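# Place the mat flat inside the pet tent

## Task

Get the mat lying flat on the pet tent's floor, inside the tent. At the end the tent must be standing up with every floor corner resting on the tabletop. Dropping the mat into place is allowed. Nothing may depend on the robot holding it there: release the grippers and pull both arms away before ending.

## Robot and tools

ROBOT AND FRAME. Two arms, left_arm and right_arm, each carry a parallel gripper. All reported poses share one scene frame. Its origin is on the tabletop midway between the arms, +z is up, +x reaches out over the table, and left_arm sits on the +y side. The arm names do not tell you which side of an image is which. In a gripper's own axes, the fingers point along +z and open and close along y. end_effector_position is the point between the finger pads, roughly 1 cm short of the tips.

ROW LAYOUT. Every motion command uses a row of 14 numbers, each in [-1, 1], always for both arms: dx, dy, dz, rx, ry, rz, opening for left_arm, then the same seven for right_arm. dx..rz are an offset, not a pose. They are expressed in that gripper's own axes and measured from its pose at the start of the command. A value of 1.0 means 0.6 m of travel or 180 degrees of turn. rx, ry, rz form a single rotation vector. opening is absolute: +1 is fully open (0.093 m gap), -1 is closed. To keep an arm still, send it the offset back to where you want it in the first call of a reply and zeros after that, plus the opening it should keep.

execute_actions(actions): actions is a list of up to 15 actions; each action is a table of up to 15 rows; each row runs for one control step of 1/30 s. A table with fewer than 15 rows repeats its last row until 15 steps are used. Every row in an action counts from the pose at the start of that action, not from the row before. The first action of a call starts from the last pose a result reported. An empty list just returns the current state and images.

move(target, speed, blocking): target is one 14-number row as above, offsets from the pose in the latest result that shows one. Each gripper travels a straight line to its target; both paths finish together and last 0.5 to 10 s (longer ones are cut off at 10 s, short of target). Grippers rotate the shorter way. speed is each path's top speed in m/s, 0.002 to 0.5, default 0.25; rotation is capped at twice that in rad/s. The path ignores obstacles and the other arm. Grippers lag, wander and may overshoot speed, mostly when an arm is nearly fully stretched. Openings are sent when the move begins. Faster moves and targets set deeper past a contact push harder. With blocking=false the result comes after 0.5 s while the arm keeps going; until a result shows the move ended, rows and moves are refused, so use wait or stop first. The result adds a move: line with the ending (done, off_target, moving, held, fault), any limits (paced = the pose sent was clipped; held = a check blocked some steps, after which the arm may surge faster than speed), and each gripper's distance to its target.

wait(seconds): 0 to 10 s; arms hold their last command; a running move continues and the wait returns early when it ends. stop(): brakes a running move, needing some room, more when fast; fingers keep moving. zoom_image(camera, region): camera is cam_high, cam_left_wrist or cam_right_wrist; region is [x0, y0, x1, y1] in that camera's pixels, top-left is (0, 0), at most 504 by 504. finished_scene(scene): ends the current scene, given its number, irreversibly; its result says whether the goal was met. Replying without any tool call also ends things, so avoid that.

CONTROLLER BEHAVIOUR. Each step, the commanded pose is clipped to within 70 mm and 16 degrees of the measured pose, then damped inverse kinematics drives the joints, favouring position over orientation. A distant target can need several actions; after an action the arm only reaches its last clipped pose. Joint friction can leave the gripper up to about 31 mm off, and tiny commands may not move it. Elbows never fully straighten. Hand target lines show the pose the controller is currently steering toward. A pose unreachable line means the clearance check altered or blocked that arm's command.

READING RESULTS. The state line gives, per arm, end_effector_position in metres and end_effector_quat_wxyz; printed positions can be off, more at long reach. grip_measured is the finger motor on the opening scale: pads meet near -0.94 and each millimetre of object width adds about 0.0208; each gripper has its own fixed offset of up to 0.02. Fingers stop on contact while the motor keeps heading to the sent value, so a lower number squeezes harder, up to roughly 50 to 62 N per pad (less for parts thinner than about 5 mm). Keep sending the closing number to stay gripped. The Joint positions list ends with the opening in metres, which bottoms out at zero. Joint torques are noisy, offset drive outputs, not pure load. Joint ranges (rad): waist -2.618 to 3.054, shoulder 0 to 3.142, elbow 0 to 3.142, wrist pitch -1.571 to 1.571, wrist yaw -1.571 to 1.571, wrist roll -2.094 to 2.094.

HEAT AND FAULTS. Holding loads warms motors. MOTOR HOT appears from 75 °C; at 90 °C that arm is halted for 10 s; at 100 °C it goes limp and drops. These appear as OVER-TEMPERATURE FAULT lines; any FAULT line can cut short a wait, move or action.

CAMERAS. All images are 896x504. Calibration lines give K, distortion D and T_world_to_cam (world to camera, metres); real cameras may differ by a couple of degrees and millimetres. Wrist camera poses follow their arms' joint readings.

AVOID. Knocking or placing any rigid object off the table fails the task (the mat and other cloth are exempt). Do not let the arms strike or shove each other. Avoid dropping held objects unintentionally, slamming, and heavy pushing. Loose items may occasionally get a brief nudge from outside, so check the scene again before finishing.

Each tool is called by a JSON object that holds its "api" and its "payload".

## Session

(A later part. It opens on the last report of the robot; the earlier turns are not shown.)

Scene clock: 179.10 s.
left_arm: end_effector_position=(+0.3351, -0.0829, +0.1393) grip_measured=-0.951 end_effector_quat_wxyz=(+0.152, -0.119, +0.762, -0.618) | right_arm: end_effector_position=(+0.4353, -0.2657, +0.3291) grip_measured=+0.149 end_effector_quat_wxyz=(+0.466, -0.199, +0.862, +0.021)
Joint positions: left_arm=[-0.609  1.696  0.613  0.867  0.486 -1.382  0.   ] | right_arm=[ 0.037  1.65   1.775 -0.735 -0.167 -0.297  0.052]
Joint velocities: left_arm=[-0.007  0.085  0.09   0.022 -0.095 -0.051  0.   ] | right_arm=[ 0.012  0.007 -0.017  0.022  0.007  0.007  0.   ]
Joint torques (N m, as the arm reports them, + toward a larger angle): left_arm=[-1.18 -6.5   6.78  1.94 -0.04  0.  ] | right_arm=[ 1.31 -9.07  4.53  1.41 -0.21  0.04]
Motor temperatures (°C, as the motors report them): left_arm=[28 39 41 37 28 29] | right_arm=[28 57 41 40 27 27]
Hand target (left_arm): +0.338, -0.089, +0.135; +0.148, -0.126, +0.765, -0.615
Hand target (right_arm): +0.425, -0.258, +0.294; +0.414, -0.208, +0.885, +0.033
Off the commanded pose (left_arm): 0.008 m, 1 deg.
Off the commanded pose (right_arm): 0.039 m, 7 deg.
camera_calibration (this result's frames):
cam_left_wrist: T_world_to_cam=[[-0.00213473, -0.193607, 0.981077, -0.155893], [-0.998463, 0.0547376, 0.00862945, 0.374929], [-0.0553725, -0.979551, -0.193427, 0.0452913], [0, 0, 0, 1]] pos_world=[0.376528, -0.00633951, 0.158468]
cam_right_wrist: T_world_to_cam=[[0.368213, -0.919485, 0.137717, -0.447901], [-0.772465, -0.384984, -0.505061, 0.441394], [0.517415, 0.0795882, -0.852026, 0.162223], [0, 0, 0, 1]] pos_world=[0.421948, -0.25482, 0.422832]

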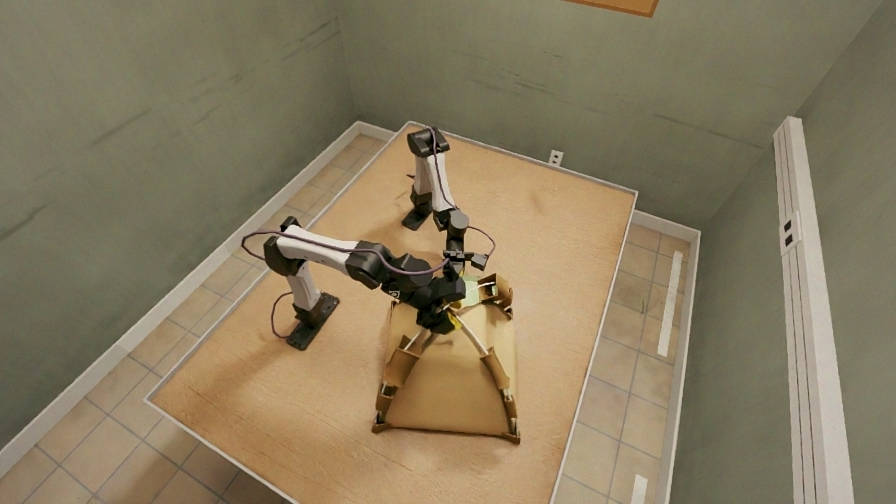

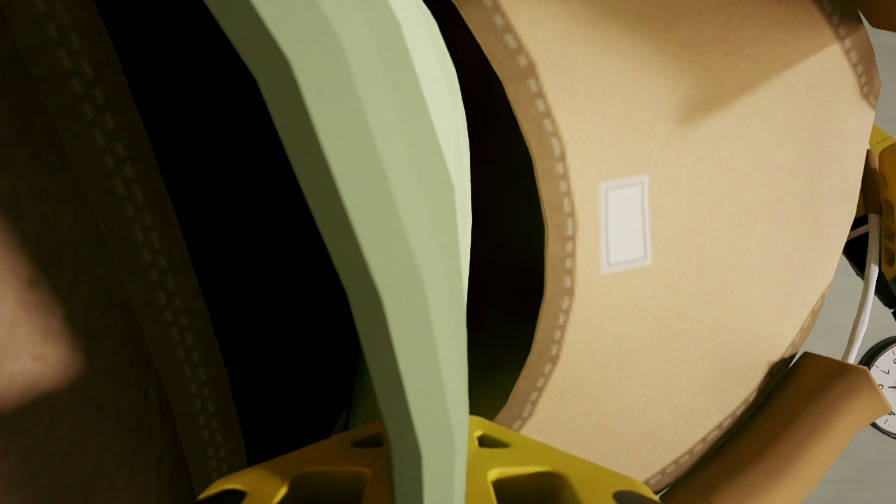

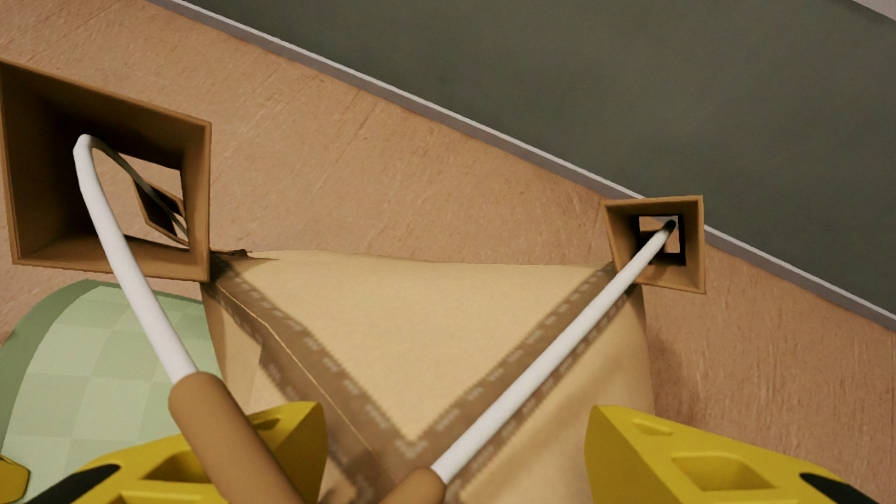

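{"api": "execute_actions", "payload": {"actions": [[[0,0,0.012,0,0,0,-0.97,0.052,0.028,0.026,-0.015,0.03,0,0.15],[0,0,0.02,0,0,0,-0.97,0.052,0.028,0.026,-0.015,0.03,0,0.15],[0,0,0.028,0,0,0,-0.97,0.052,0.028,0.026,-0.015,0.03,0,0.15],[0,0,0.036,0,0,0,-0.97,0.052,0.028,0.026,-0.015,0.03,0,0.15],[0,0,0.044,0,0,0,-0.97,0.052,0.028,0.026,-0.015,0.03,0,0.15],[0,0,0.052,0,0,0,-0.97,0.052,0.028,0.026,-0.015,0.03,0,0.15],[0,0,0.06,0,0,0,-0.97,0.052,0.028,0.026,-0.015,0.03,0,0.15],[0,0,0.068,0,0,0,-0.97,0.052,0.028,0.026,-0.015,0.03,0,0.15],[0,0,0.076,0,0,0,-0.97,0.052,0.028,0.026,-0.015,0.03,0,0.15],[0,0,0.084,0,0,0,-0.97,0.052,0.028,0.026,-0.015,0.03,0,0.15],[0,0,0.092,0,0,0,-0.97,0.052,0.028,0.026,-0.015,0.03,0,0.15],[0,0,0.1,0,0,0,-0.97,0.052,0.028,0.026,-0.015,0.03,0,0.15]]]}}

Scene clock: 180.43 s.
left_arm: end_effector_position=(+0.3574, -0.1296, +0.1342) grip_measured=-0.951 end_effector_quat_wxyz=(+0.160, -0.113, +0.756, -0.625) | right_arm: end_effector_position=(+0.4357, -0.2649, +0.3295) grip_measured=+0.149 end_effector_quat_wxyz=(+0.471, -0.201, +0.859, +0.019)
Joint positions: left_arm=[-0.675  1.878  0.791  0.901  0.419 -1.392  0.   ] | right_arm=[ 0.039  1.643  1.76  -0.716 -0.165 -0.301  0.052]
Joint velocities: left_arm=[-0.051  0.12   0.134 -0.007 -0.022 -0.007  0.   ] | right_arm=[-0.007  0.017  0.002 -0.022  0.007  0.007 -0.   ]
Joint torques (N m, as the arm reports them, + toward a larger angle): left_arm=[-0.95 -8.61  6.62  1.89  0.1  -0.02] | right_arm=[ 1.31 -8.95  4.62  1.4  -0.17  0.06]
Motor temperatures (°C, as the motors report them): left_arm=[28 39 41 37 28 29] | right_arm=[28 57 41 40 27 27]
Hand target (left_arm): +0.358, -0.137, +0.127; +0.151, -0.119, +0.762, -0.619
Hand target (right_arm): +0.426, -0.257, +0.294; +0.420, -0.211, +0.882, +0.031
Off the commanded pose (left_arm): 0.010 m, 2 deg.
Off the commanded pose (right_arm): 0.039 m, 7 deg.
camera_calibration (this result's frames):
cam_left_wrist: T_world_to_cam=[[-0.0243632, -0.180211, 0.983326, -0.150519], [-0.998437, 0.0538725, -0.0148645, 0.402796], [-0.0502955, -0.982152, -0.181242, -0.00397618], [0, 0, 0, 1]] pos_world=[0.398299, -0.05273, 0.153276]
cam_right_wrist: T_world_to_cam=[[0.369384, -0.917877, 0.145108, -0.449835], [-0.764961, -0.388999, -0.513336, 0.440638], [0.527627, 0.0786169, -0.845831, 0.155527], [0, 0, 0, 1]] pos_world=[0.421173, -0.253713, 0.423019]

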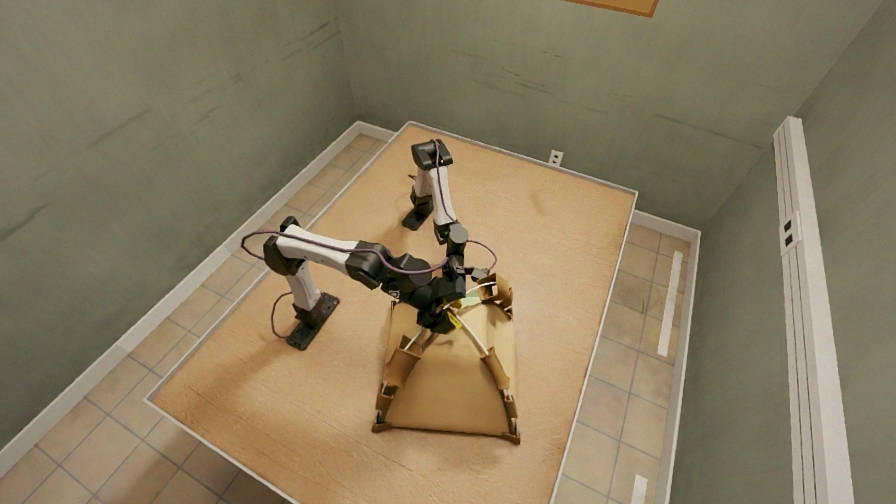

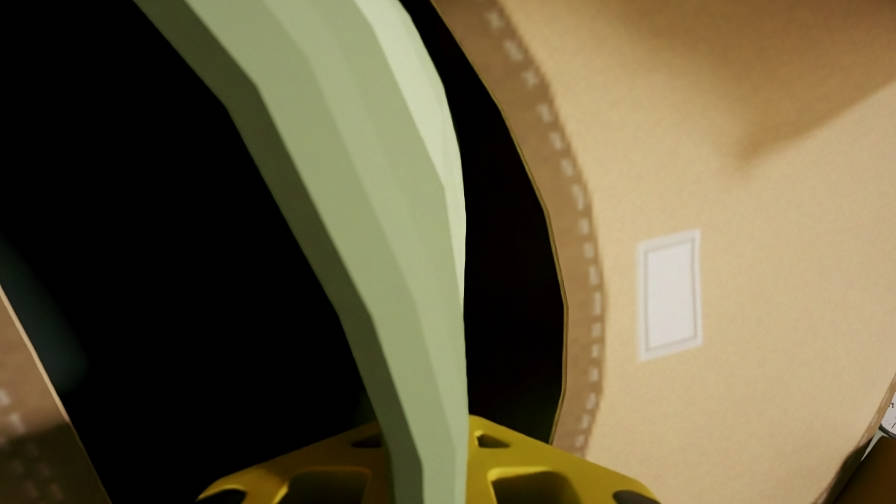

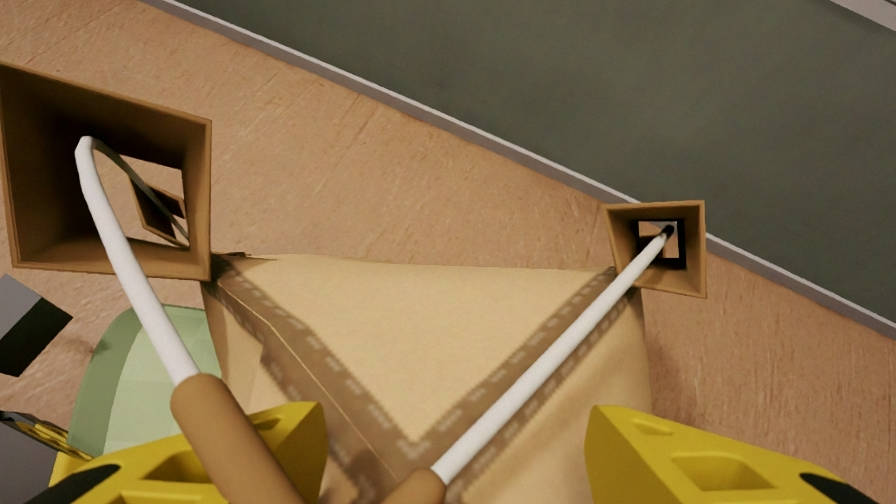

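{"api": "execute_actions", "payload": {"actions": [[[0,0.002,0.012,0,0,0,-0.97,0.052,0.028,0.026,-0.015,0.03,0,0.15],[0,0.003,0.018,0,0,0,-0.97,0.052,0.028,0.026,-0.015,0.03,0,0.15],[0,0.004,0.024,0,0,0,-0.97,0.052,0.028,0.026,-0.015,0.03,0,0.15],[0,0.005,0.03,0,0,0,-0.97,0.052,0.028,0.026,-0.015,0.03,0,0.15],[0,0.006,0.036,0,0,0,-0.97,0.052,0.028,0.026,-0.015,0.03,0,0.15],[0,0.007,0.042,0,0,0,-0.97,0.052,0.028,0.026,-0.015,0.03,0,0.15],[0,0.008,0.048,0,0,0,-0.97,0.052,0.028,0.026,-0.015,0.03,0,0.15],[0,0.009,0.054,0,0,0,-0.97,0.052,0.028,0.026,-0.015,0.03,0,0.15],[0,0.01,0.06,0,0,0,-0.97,0.052,0.028,0.026,-0.015,0.03,0,0.15],[0,0.011,0.066,0,0,0,-0.97,0.052,0.028,0.026,-0.015,0.03,0,0.15],[0,0.012,0.072,0,0,0,-0.97,0.052,0.028,0.026,-0.015,0.03,0,0.15],[0,0.013,0.078,0,0,0,-0.97,0.052,0.028,0.026,-0.015,0.03,0,0.15]]]}}

Scene clock: 182.33 s.
left_arm: end_effector_position=(+0.3745, -0.1635, +0.1248) grip_measured=-0.951 end_effector_quat_wxyz=(+0.165, -0.107, +0.751, -0.631) | right_arm: end_effector_position=(+0.4361, -0.2648, +0.3297) grip_measured=+0.149 end_effector_quat_wxyz=(+0.475, -0.203, +0.856, +0.018)
Joint positions: left_arm=[-0.709  2.022  0.935  0.924  0.389 -1.395  0.   ] | right_arm=[ 0.039  1.637  1.746 -0.698 -0.165 -0.304  0.052]
Joint velocities: left_arm=[-0.046  0.1    0.125 -0.095 -0.022 -0.081  0.   ] | right_arm=[ 0.002  0.007 -0.017 -0.037 -0.051  0.022  0.001]
Joint torques (N m, as the arm reports them, + toward a larger angle): left_arm=[ -0.92 -10.04   6.59   1.94  -0.1    0.  ] | right_arm=[ 1.55 -8.93  4.63  1.46 -0.17  0.01]
Motor temperatures (°C, as the motors report them): left_arm=[28 39 41 37 28 29] | right_arm=[28 57 41 40 27 27]
Hand target (left_arm): +0.375, -0.170, +0.117; +0.159, -0.113, +0.756, -0.625
Hand target (right_arm): +0.427, -0.257, +0.294; +0.425, -0.213, +0.879, +0.029
Off the commanded pose (left_arm): 0.009 m, 1 deg.
Off the commanded pose (right_arm): 0.039 m, 7 deg.
camera_calibration (this result's frames):
cam_left_wrist: T_world_to_cam=[[-0.042534, -0.167686, 0.984923, -0.138332], [-0.997811, 0.0570913, -0.0333707, 0.424223], [-0.0506348, -0.984186, -0.169747, -0.0396941], [0, 0, 0, 1]] pos_world=[0.415401, -0.0864823, 0.143665]
cam_right_wrist: T_world_to_cam=[[0.369603, -0.91687, 0.150805, -0.451704], [-0.758909, -0.391514, -0.520359, 0.440096], [0.536144, 0.077879, -0.840526, 0.149799], [0, 0, 0, 1]] pos_world=[0.420631, -0.253516, 0.423038]

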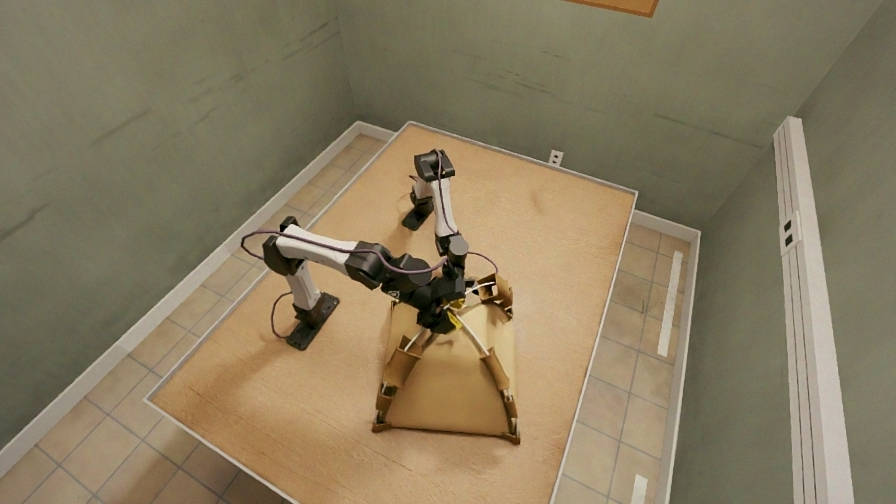

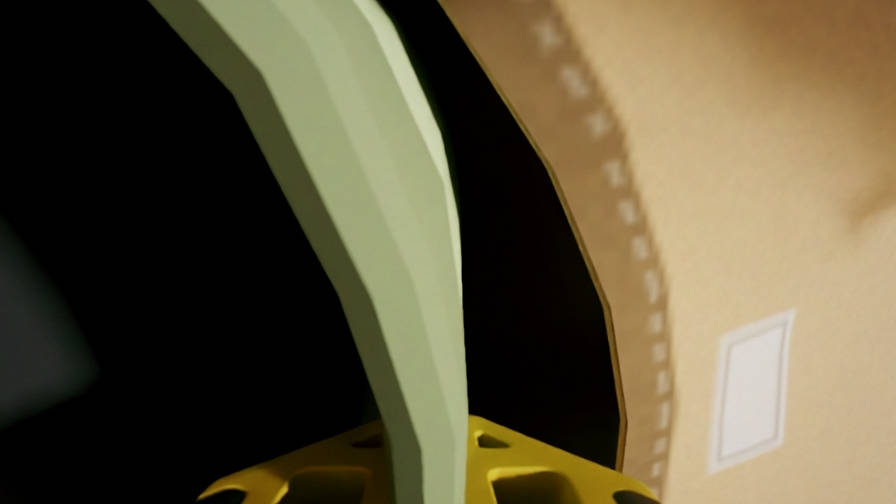

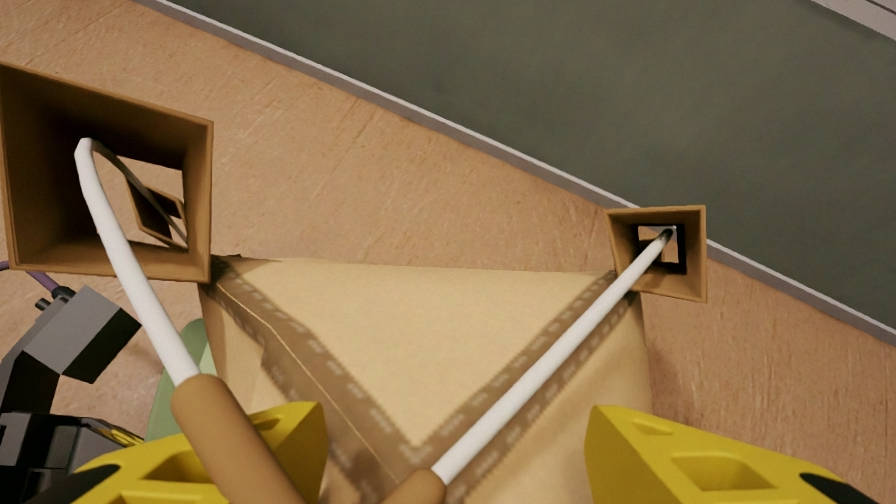

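{"api": "execute_actions", "payload": {"actions": [[[0,0.015,0.01,0,0,0,-0.97,0.052,0.02,0.026,-0.01,0.03,0,0.15],[0,0.022,0.011,0,0,0,-0.97,0.052,0.02,0.026,-0.01,0.03,0,0.15],[0,0.029,0.012,0,0,0,-0.97,0.052,0.02,0.026,-0.01,0.03,0,0.15],[0,0.036,0.013,0,0,0,-0.97,0.052,0.02,0.026,-0.01,0.03,0,0.15],[0,0.043,0.014,0,0,0,-0.97,0.052,0.02,0.026,-0.01,0.03,0,0.15],[0,0.05,0.015,-0.005,0,0,-0.97,0.052,0.02,0.026,-0.01,0.03,0,0.15],[0,0.057,0.016,-0.01,0,0,-0.97,0.052,0.02,0.026,-0.01,0.03,0,0.15],[0,0.064,0.017,-0.015,0,0,-0.97,0.052,0.02,0.026,-0.01,0.03,0,0.15],[0,0.071,0.018,-0.02,0,0,-0.97,0.052,0.02,0.026,-0.01,0.03,0,0.15],[0,0.078,0.019,-0.025,0,0,-0.97,0.052,0.02,0.026,-0.01,0.03,0,0.15],[0,0.085,0.02,-0.03,0,0,-0.97,0.052,0.02,0.026,-0.01,0.03,0,0.15]]]}}

Scene clock: 184.03 s.
left_arm: end_effector_position=(+0.3777, -0.1647, +0.0968) grip_measured=-0.951 end_effector_quat_wxyz=(+0.169, -0.102, +0.758, -0.622) | right_arm: end_effector_position=(+0.4369, -0.2653, +0.3300) grip_measured=+0.149 end_effector_quat_wxyz=(+0.479, -0.204, +0.854, +0.015)
Joint positions: left_arm=[-0.707  2.105  0.938  0.982  0.388 -1.368  0.   ] | right_arm=[ 0.039  1.633  1.736 -0.683 -0.162 -0.309  0.052]
Joint velocities: left_arm=[-0.017  0.007  0.002 -0.139 -0.037  0.125  0.   ] | right_arm=[ 0.012  0.007 -0.002  0.007 -0.066 -0.066 -0.001]
Joint torques (N m, as the arm reports them, + toward a larger angle): left_arm=[-0.24 -9.43  6.29  1.58 -0.11  0.09] | right_arm=[ 0.94 -8.87  4.7   1.51 -0.09  0.  ]
Motor temperatures (°C, as the motors report them): left_arm=[28 39 41 37 28 29] | right_arm=[28 57 41 39 27 27]
Hand target (left_arm): +0.380, -0.163, +0.073; +0.159, -0.115, +0.779, -0.596
Hand target (right_arm): +0.429, -0.261, +0.295; +0.431, -0.211, +0.877, +0.021
Off the commanded pose (left_arm): 0.024 m, 4 deg.
Off the commanded pose (right_arm): 0.037 m, 6 deg.
camera_calibration (this result's frames):
cam_left_wrist: T_world_to_cam=[[-0.0514379, -0.192363, 0.979975, -0.111014], [-0.997415, 0.0591969, -0.0407334, 0.427416], [-0.0501759, -0.979537, -0.19491, -0.0424878], [0, 0, 0, 1]] pos_world=[0.418469, -0.0882751, 0.11792]
cam_right_wrist: T_world_to_cam=[[0.368203, -0.916028, 0.159121, -0.454333], [-0.75363, -0.394281, -0.525913, 0.439381], [0.544489, 0.0737244, -0.835522, 0.143255], [0, 0, 0, 1]] pos_world=[0.420417, -0.253504, 0.423063]

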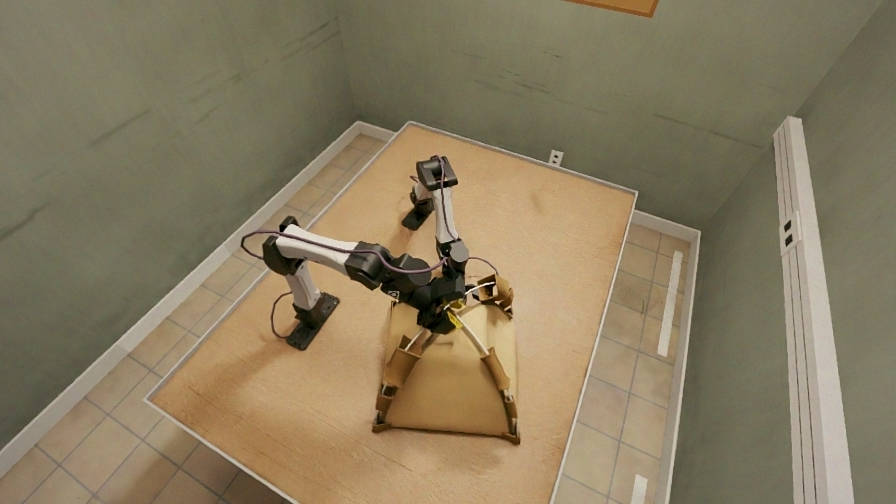

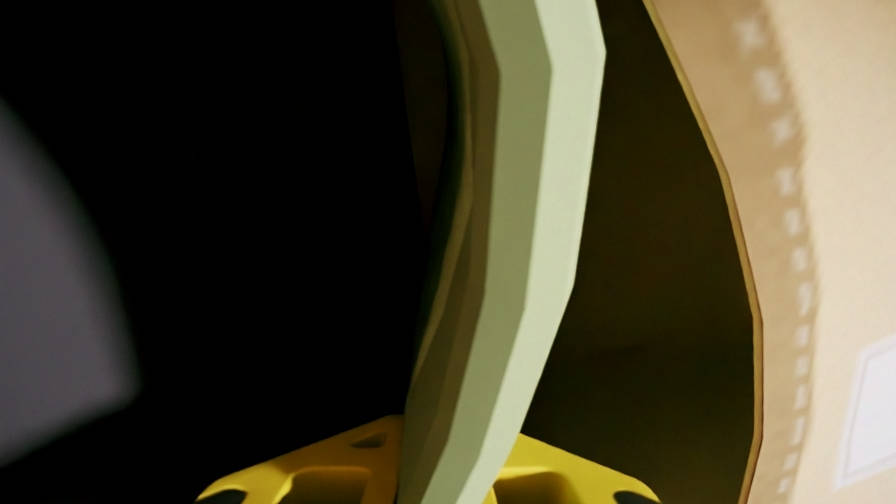

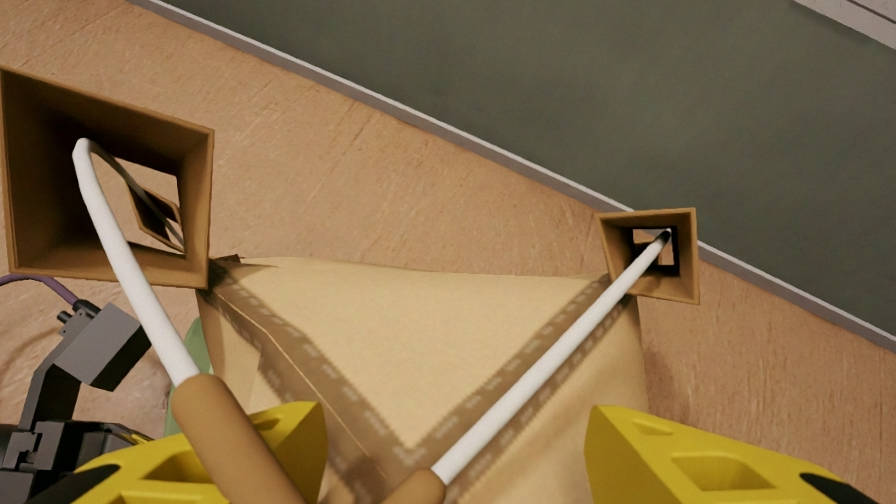

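{"api": "execute_actions", "payload": {"actions": [[[0,0.02,0.005,0,0,0,-0.97,0.052,0.02,0.026,-0.01,0.03,0,0.15],[0,0.005,0.005,0,0,0,-0.97,0.052,0.02,0.026,-0.01,0.03,0,0.15],[0,-0.01,0.005,0,0,0,-0.97,0.052,0.02,0.026,-0.01,0.03,0,0.15],[0,-0.02,0.005,0,0,0,-0.97,0.052,0.02,0.026,-0.01,0.03,0,0.15],[0,-0.03,0.005,0,0,0,-0.97,0.052,0.02,0.026,-0.01,0.03,0,0.15],[0,-0.04,0.005,-0.005,0,0,-0.97,0.052,0.02,0.026,-0.01,0.03,0,0.15],[0,-0.05,0.005,-0.01,0,0,-0.97,0.052,0.02,0.026,-0.01,0.03,0,0.15],[0,-0.06,0.005,-0.015,0,0,-0.97,0.052,0.02,0.026,-0.01,0.03,0,0.15],[0,-0.07,0.005,-0.02,0,0,-0.97,0.052,0.02,0.026,-0.01,0.03,0,0.15],[0,-0.08,0.005,-0.025,0,0,-0.97,0.052,0.02,0.026,-0.01,0.03,0,0.15],[0,-0.09,0.005,-0.03,0,0,-0.97,0.052,0.02,0.026,-0.01,0.03,0,0.15],[0,-0.1,0.005,-0.03,0,0,-0.97,0.052,0.02,0.026,-0.01,0.03,0,0.15]]]}}

Scene clock: 186.03 s.
left_arm: end_effector_position=(+0.3763, -0.1790, +0.1605) grip_measured=-0.951 end_effector_quat_wxyz=(+0.172, -0.101, +0.766, -0.611) | right_arm: end_effector_position=(+0.4374, -0.2655, +0.3303) grip_measured=+0.149 end_effector_quat_wxyz=(+0.482, -0.205, +0.852, +0.012)
Joint positions: left_arm=[-0.739  1.936  1.05   0.678  0.348 -1.357  0.   ] | right_arm=[ 0.039  1.629  1.726 -0.67  -0.161 -0.314  0.052]
Joint velocities: left_arm=[-0.056 -0.095  0.217 -0.696 -0.125  0.066  0.   ] | right_arm=[-0.002 -0.007  0.007  0.022  0.037 -0.007 -0.   ]
Joint torques (N m, as the arm reports them, + toward a larger angle): left_arm=[ -0.57 -11.88   7.29   2.09   0.02   0.12] | right_arm=[ 0.91 -8.78  4.59  1.55 -0.07  0.02]
Motor temperatures (°C, as the motors report them): left_arm=[28 39 41 37 28 29] | right_arm=[28 57 41 39 27 27]
Hand target (left_arm): +0.376, -0.180, +0.156; +0.165, -0.109, +0.784, -0.589
Hand target (right_arm): +0.430, -0.262, +0.295; +0.435, -0.213, +0.875, +0.017
Off the commanded pose (left_arm): 0.006 m, 4 deg.
Off the commanded pose (right_arm): 0.037 m, 6 deg.
camera_calibration (this result's frames):
cam_left_wrist: T_world_to_cam=[[-0.0500298, -0.218425, 0.97457, -0.180568], [-0.997707, 0.0554707, -0.0387852, 0.428613], [-0.0455884, -0.974276, -0.2207, -0.0407753], [0, 0, 0, 1]] pos_world=[0.416738, -0.102943, 0.183601]
cam_right_wrist: T_world_to_cam=[[0.367641, -0.915072, 0.165779, -0.456492], [-0.7485, -0.396954, -0.531201, 0.438701], [0.551894, 0.0712056, -0.830869, 0.137848], [0, 0, 0, 1]] pos_world=[0.420115, -0.253394, 0.423249]

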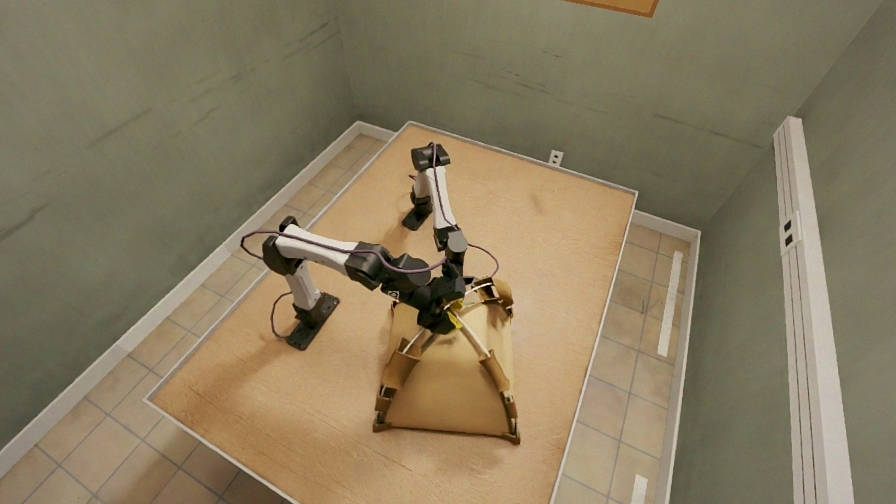

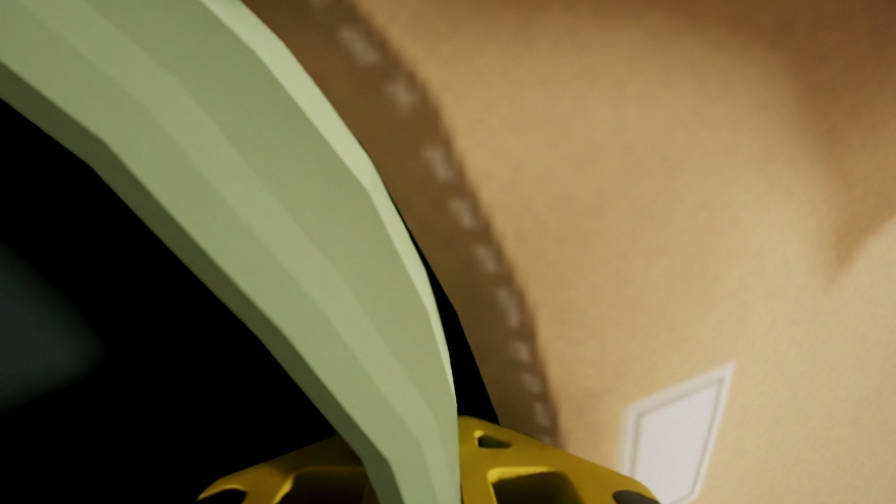

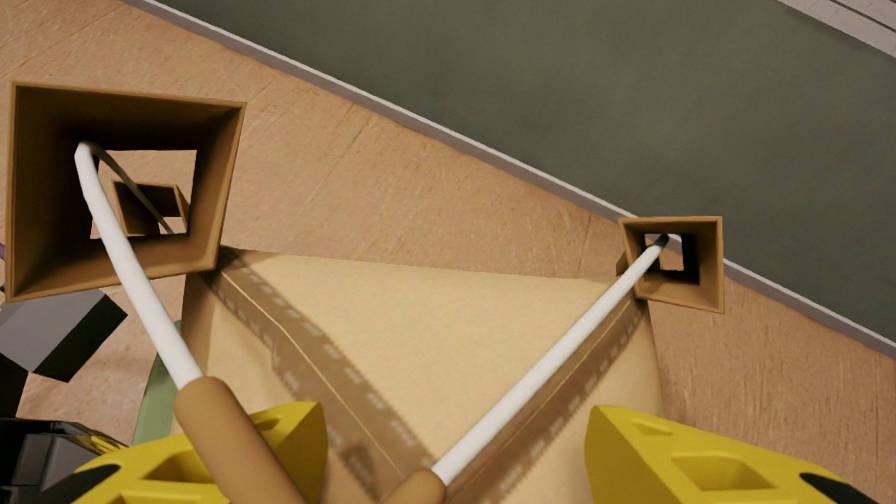

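{"api": "execute_actions", "payload": {"actions": [[[0,0.01,0.003,0,0,0,-0.97,0.052,0.02,0.026,-0.01,0.03,0,0.15],[0,0.018,0.006,0,0,0,-0.97,0.052,0.02,0.026,-0.01,0.03,0,0.15],[0,0.026,0.009,0,0,0,-0.97,0.052,0.02,0.026,-0.01,0.03,0,0.15],[0,0.034,0.012,0,0,0,-0.97,0.052,0.02,0.026,-0.01,0.03,0,0.15],[0,0.042,0.015,0,0,0,-0.97,0.052,0.02,0.026,-0.01,0.03,0,0.15],[0,0.05,0.018,0,0,0,-0.97,0.052,0.02,0.026,-0.01,0.03,0,0.15],[0,0.058,0.021,0,0,0,-0.97,0.052,0.02,0.026,-0.01,0.03,0,0.15],[0,0.066,0.024,0,0,0,-0.97,0.052,0.02,0.026,-0.01,0.03,0,0.15],[0,0.074,0.027,0,0,0,-0.97,0.052,0.02,0.026,-0.01,0.03,0,0.15],[0,0.082,0.03,0,0,0,-0.97,0.052,0.02,0.026,-0.01,0.03,0,0.15],[0,0.09,0.033,0,0,0,-0.97,0.052,0.02,0.026,-0.01,0.03,0,0.15],[0,0.098,0.036,0,0,0,-0.97,0.052,0.02,0.026,-0.01,0.03,0,0.15]]]}}

Scene clock: 187.57 s.
left_arm: end_effector_position=(+0.3847, -0.1880, +0.1039) grip_measured=-0.951 end_effector_quat_wxyz=(+0.166, -0.100, +0.771, -0.607) | right_arm: end_effector_position=(+0.4384, -0.2659, +0.3312) grip_measured=+0.149 end_effector_quat_wxyz=(+0.487, -0.207, +0.849, +0.009)
Joint positions: left_arm=[-0.736  2.115  1.058  0.834  0.359 -1.354  0.   ] | right_arm=[ 0.039  1.626  1.717 -0.653 -0.158 -0.319  0.052]
Joint velocities: left_arm=[0.017 0.227 0.002 0.125 0.11  0.022 0.   ] | right_arm=[-0.012  0.002  0.007 -0.007  0.037  0.007 -0.001]
Joint torques (N m, as the arm reports them, + toward a larger angle): left_arm=[  0.54 -12.3    4.52   2.33  -0.03   0.08] | right_arm=[ 0.91 -8.71  4.78  1.49 -0.11  0.02]
Motor temperatures (°C, as the motors report them): left_arm=[28 39 41 37 28 29] | right_arm=[28 56 41 39 27 27]
Hand target (left_arm): +0.387, -0.184, +0.099; +0.171, -0.102, +0.767, -0.610
Hand target (right_arm): +0.431, -0.262, +0.295; +0.438, -0.214, +0.873, +0.015
Off the commanded pose (left_arm): 0.007 m, 1 deg.
Off the commanded pose (right_arm): 0.038 m, 6 deg.
camera_calibration (this result's frames):
cam_left_wrist: T_world_to_cam=[[-0.0422031, -0.228921, 0.97253, -0.131709], [-0.997539, 0.0642017, -0.0281761, 0.435702], [-0.0559879, -0.971326, -0.231067, -0.0560764], [0, 0, 0, 1]] pos_world=[0.425932, -0.112592, 0.12741]
cam_right_wrist: T_world_to_cam=[[0.366143, -0.914001, 0.174759, -0.459379], [-0.741895, -0.40008, -0.538078, 0.438313], [0.561722, 0.0673607, -0.824579, 0.130564], [0, 0, 0, 1]] pos_world=[0.42004, -0.253308, 0.423788]

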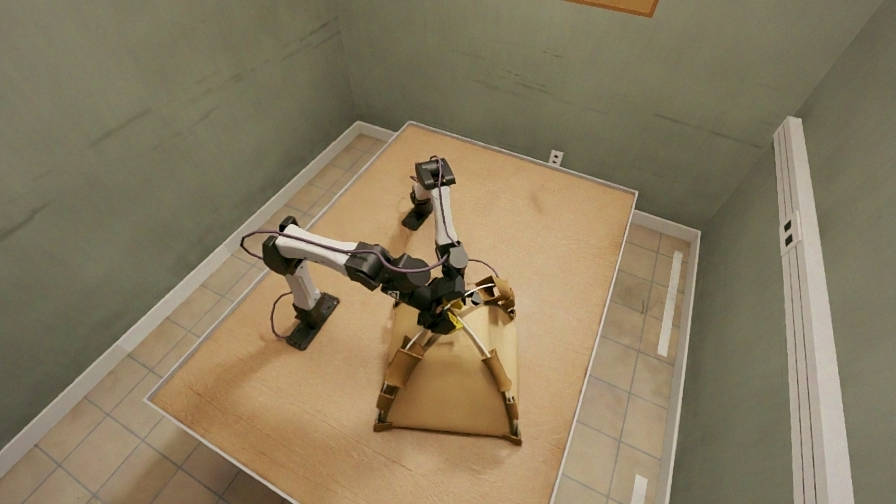

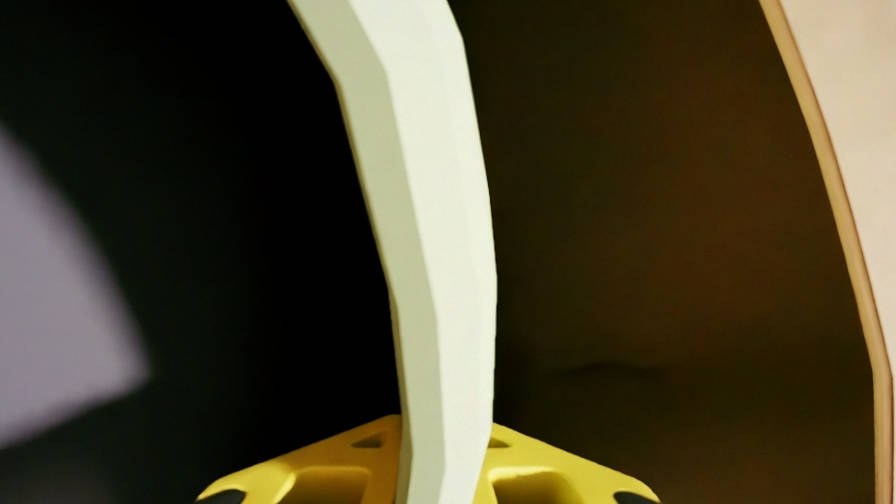

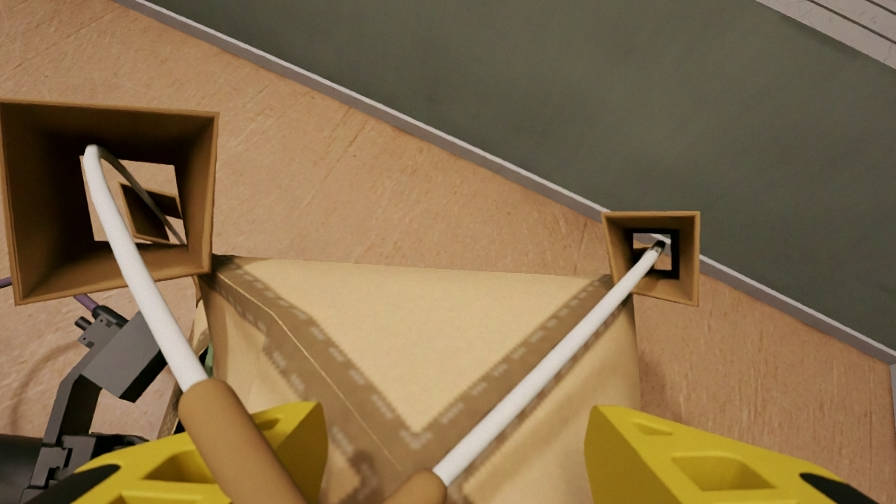

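{"api": "execute_actions", "payload": {"actions": [[[0,0.01,0.0,0,0,0,-0.97,0.052,0.01,0.026,-0.005,0.03,0,0.15],[0,0.016,0.0,0,0,0,-0.97,0.052,0.01,0.026,-0.005,0.03,0,0.15],[0,0.022,-0.002,-0.004,0,0,-0.97,0.052,0.01,0.026,-0.005,0.03,0,0.15],[0,0.028,-0.004,-0.008,0,0,-0.97,0.052,0.01,0.026,-0.005,0.03,0,0.15],[0,0.034,-0.006,-0.012,0,0,-0.97,0.052,0.01,0.026,-0.005,0.03,0,0.15],[0,0.04,-0.008,-0.016,0,0,-0.97,0.052,0.01,0.026,-0.005,0.03,0,0.15],[0,0.046,-0.01,-0.02,0,0,-0.97,0.052,0.01,0.026,-0.005,0.03,0,0.15],[0,0.052,-0.01,-0.024,0,0,-0.97,0.052,0.01,0.026,-0.005,0.03,0,0.15],[0,0.056,-0.01,-0.028,0,0,-0.97,0.052,0.01,0.026,-0.005,0.03,0,0.15]]]}}

Scene clock: 188.97 s.
left_arm: end_effector_position=(+0.3800, -0.1850, +0.0908) grip_measured=-0.951 end_effector_quat_wxyz=(+0.163, -0.093, +0.781, -0.595) | right_arm: end_effector_position=(+0.4406, -0.2671, +0.3320) grip_measured=+0.149 end_effector_quat_wxyz=(+0.491, -0.208, +0.846, +0.003)
Joint positions: left_arm=[-0.736  2.123  1.04   0.825  0.367 -1.328  0.   ] | right_arm=[ 0.039  1.626  1.712 -0.637 -0.15  -0.327  0.052]
Joint velocities: left_arm=[-0.002  0.002  0.007 -0.037 -0.007  0.022  0.   ] | right_arm=[-0.022  0.002  0.002  0.022 -0.022 -0.037  0.001]
Joint torques (N m, as the arm reports them, + toward a larger angle): left_arm=[  0.77 -11.93   4.38   1.85  -0.1    0.12] | right_arm=[ 0.09 -8.58  4.98  1.55 -0.05  0.01]
Motor temperatures (°C, as the motors report them): left_arm=[28 40 41 37 28 29] | right_arm=[28 56 41 39 27 27]
Hand target (left_arm): +0.383, -0.174, +0.073; +0.161, -0.108, +0.796, -0.573
Hand target (right_arm): +0.435, -0.268, +0.297; +0.445, -0.212, +0.870, +0.005
Off the commanded pose (left_arm): 0.021 m, 4 deg.
Off the commanded pose (right_arm): 0.036 m, 6 deg.
camera_calibration (this result's frames):
cam_left_wrist: T_world_to_cam=[[-0.0435893, -0.260673, 0.964443, -0.123094], [-0.996622, 0.0786038, -0.0237984, 0.432406], [-0.0696052, -0.962222, -0.263219, -0.0466239], [0, 0, 0, 1]] pos_world=[0.422334, -0.110939, 0.116736]
cam_right_wrist: T_world_to_cam=[[0.361543, -0.912999, 0.188996, -0.463819], [-0.735767, -0.403891, -0.543616, 0.437994], [0.572655, 0.0574837, -0.817779, 0.120469], [0, 0, 0, 1]] pos_world=[0.420964, -0.253489, 0.424277]

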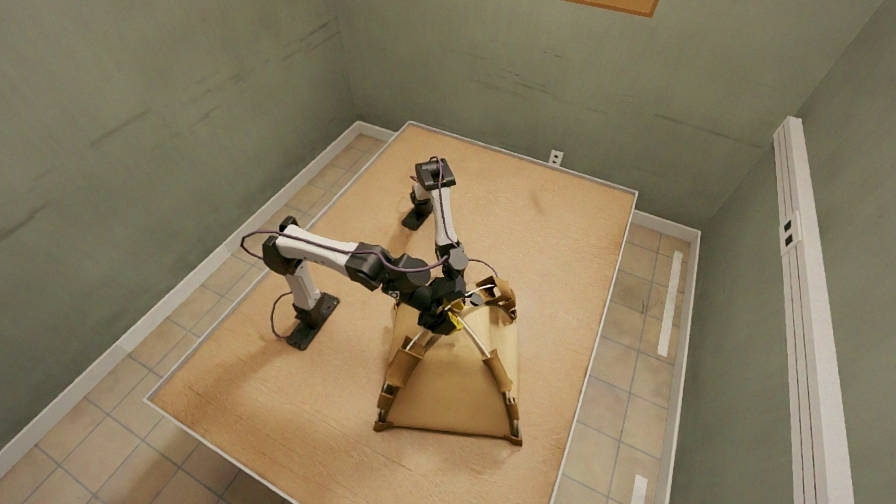

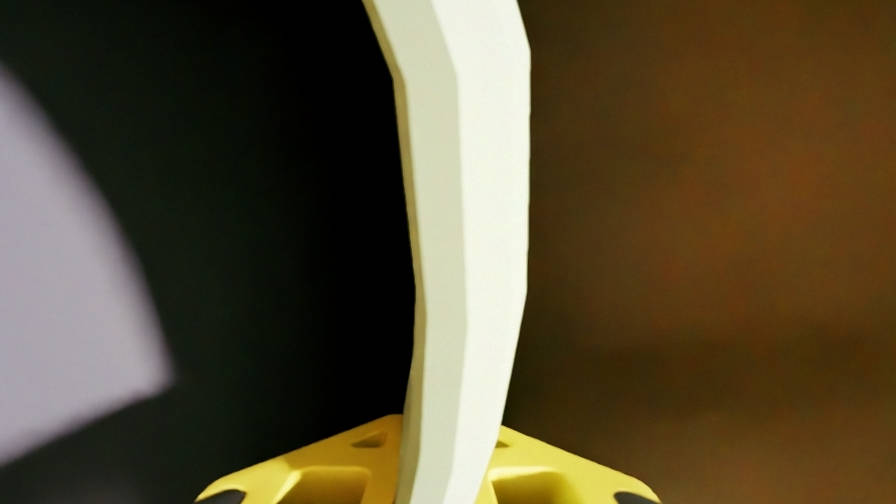

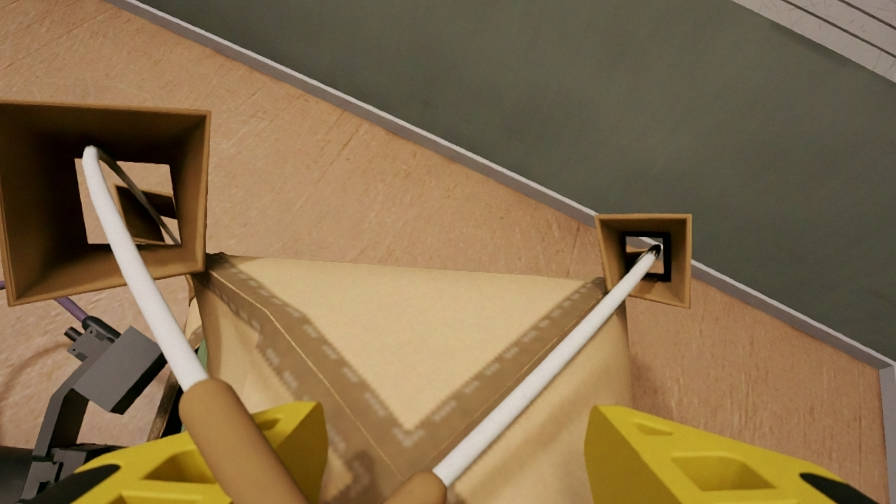

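{"api": "execute_actions", "payload": {"actions": [[[0,0,0,0,0,0,-0.4,0.052,0.01,0.026,0,0.03,0,0.15],[0,0,0,0,0,0,-0.4,0.052,0.01,0.026,0,0.03,0,0.15],[0,0,0,0,0,0,-0.4,0.052,0.01,0.026,0,0.03,0,0.15],[0,0,0,0,0,0,-0.4,0.052,0.01,0.026,0,0.03,0,0.15],[0,0,0,0,0,0,-0.4,0.052,0.01,0.026,0,0.03,0,0.15],[0,0,0,0,0,0,-0.4,0.052,0.01,0.026,0,0.03,0,0.15],[0,0,-0.01,0,0,0,-0.4,0.052,0.01,0.026,0,0.03,0,0.15],[0,0,-0.02,0,0,0,-0.4,0.052,0.01,0.026,0,0.03,0,0.15],[0,0,-0.03,0,0,0,-0.4,0.052,0.01,0.026,0,0.03,0,0.15],[0,0,-0.04,0,0,0,-0.4,0.052,0.01,0.026,0,0.03,0,0.15],[0,0,-0.05,0,0,0,-0.4,0.052,0.01,0.026,0,0.03,0,0.15],[0,0,-0.06,0,0,0,-0.4,0.052,0.01,0.026,0,0.03,0,0.15],[0,0,-0.07,0,0,0,-0.4,0.052,0.01,0.026,0,0.03,0,0.15],[0,0,-0.08,0,0,0,-0.4,0.052,0.01,0.026,0,0.03,0,0.15],[0,0,-0.09,0,0,0,-0.4,0.052,0.01,0.026,0,0.03,0,0.15]],[[0,0,-0.035,0,0,0,-0.4,0.052,0.01,0.026,0,0.03,0,0.15],[0,0,-0.05,0,0,0,-0.4,0.052,0.01,0.026,0,0.03,0,0.15],[0,0,-0.065,0,0,0,-0.4,0.052,0.01,0.026,0,0.03,0,0.15],[0,0,-0.08,0,0,0,-0.4,0.052,0.01,0.026,0,0.03,0,0.15],[0,0,-0.095,0,0,0,-0.4,0.052,0.01,0.026,0,0.03,0,0.15],[0,0,-0.11,0,0,0,-0.4,0.052,0.01,0.026,0,0.03,0,0.15],[0,0,-0.125,0,0,0,-0.4,0.052,0.01,0.026,0,0.03,0,0.15],[0,0,-0.14,0,0,0,-0.4,0.052,0.01,0.026,0,0.03,0,0.15],[0,0,-0.155,0,0,0,-0.4,0.052,0.01,0.026,0,0.03,0,0.15],[0,0,-0.17,0,0,0,-0.4,0.052,0.01,0.026,0,0.03,0,0.15],[0,0,-0.185,0,0,0,-0.4,0.052,0.01,0.026,0,0.03,0,0.15],[0,0,-0.2,0,0,0,-0.4,0.052,0.01,0.026,0,0.03,0,0.15],[0,0,-0.21,0,0,0,-0.4,0.052,0.01,0.026,0,0.03,0,0.15],[0,0,-0.22,0,0,0,-0.4,0.052,0.01,0.026,0,0.03,0,0.15]]]}}

Scene clock: 191.97 s.
left_arm: end_effector_position=(+0.3310, -0.0446, +0.1314) grip_measured=-0.402 end_effector_quat_wxyz=(+0.177, -0.115, +0.781, -0.588) | right_arm: end_effector_position=(+0.4440, -0.2697, +0.3316) grip_measured=+0.149 end_effector_quat_wxyz=(+0.498, -0.205, +0.842, -0.006)
Joint positions: left_arm=[-0.534  1.576  0.519  0.772  0.509 -1.283  0.026] | right_arm=[ 0.039  1.623  1.692 -0.602 -0.133 -0.329  0.052]
Joint velocities: left_arm=[ 0.315 -0.769 -0.379 -0.388  0.286  0.081  0.001] | right_arm=[-0.007 -0.012 -0.012 -0.051 -0.022 -0.037 -0.001]
Joint torques (N m, as the arm reports them, + toward a larger angle): left_arm=[-0.48 -7.11  4.81  2.03  0.23  0.17] | right_arm=[ 0.59 -8.69  4.85  1.68  0.21 -0.02]
Motor temperatures (°C, as the motors report them): left_arm=[28 40 41 38 28 29] | right_arm=[28 56 41 39 27 27]
Hand target (left_arm): +0.318, -0.037, +0.128; +0.160, -0.103, +0.788, -0.585
Hand target (right_arm): +0.440, -0.272, +0.297; +0.455, -0.207, +0.866, -0.014
Off the commanded pose (left_arm): 0.019 m, 3 deg.
Off the commanded pose (right_arm): 0.036 m, 6 deg.
camera_calibration (this result's frames):
cam_left_wrist: T_world_to_cam=[[-0.0239858, -0.268063, 0.963103, -0.134438], [-0.99955, 0.0238037, -0.0182682, 0.371347], [-0.0180284, -0.963107, -0.268513, 0.0793221], [0, 0, 0, 1]] pos_world=[0.369385, 0.0315183, 0.157561]
cam_right_wrist: T_world_to_cam=[[0.34503, -0.916195, 0.203818, -0.465821], [-0.730812, -0.398499, -0.554177, 0.441994], [0.588955, 0.042255, -0.80706, 0.103411], [0, 0, 0, 1]] pos_world=[0.422832, -0.255018, 0.423345]

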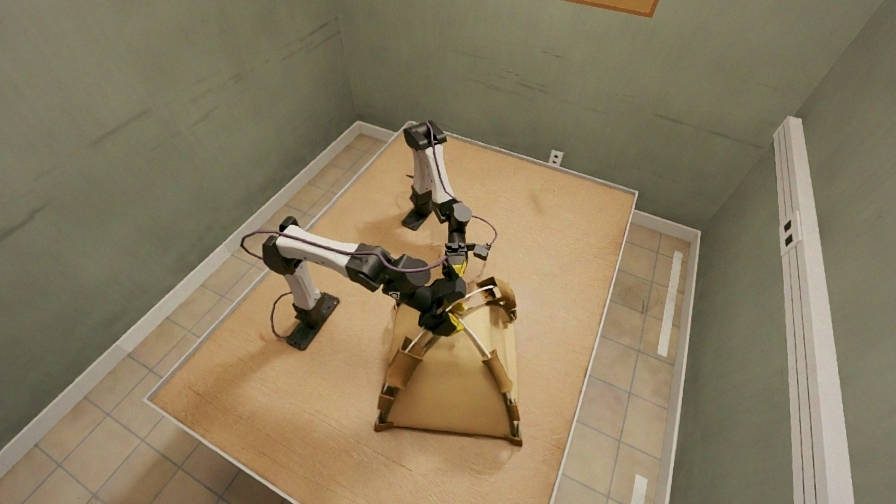

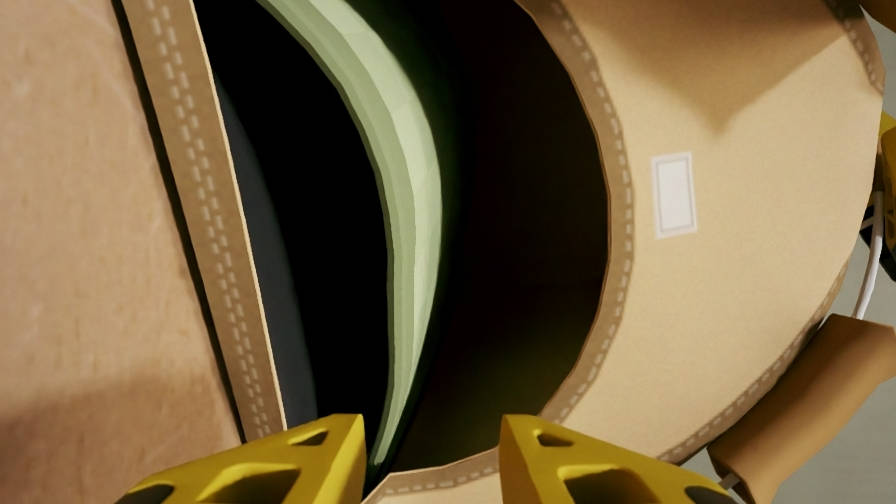

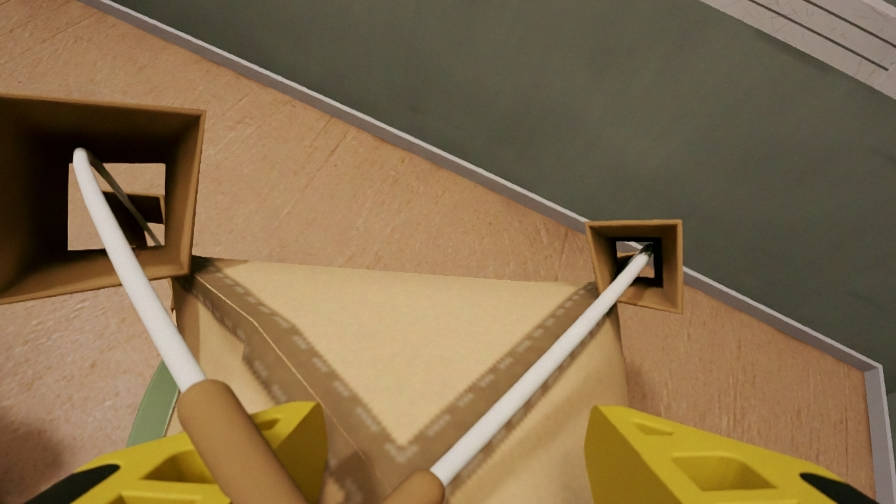

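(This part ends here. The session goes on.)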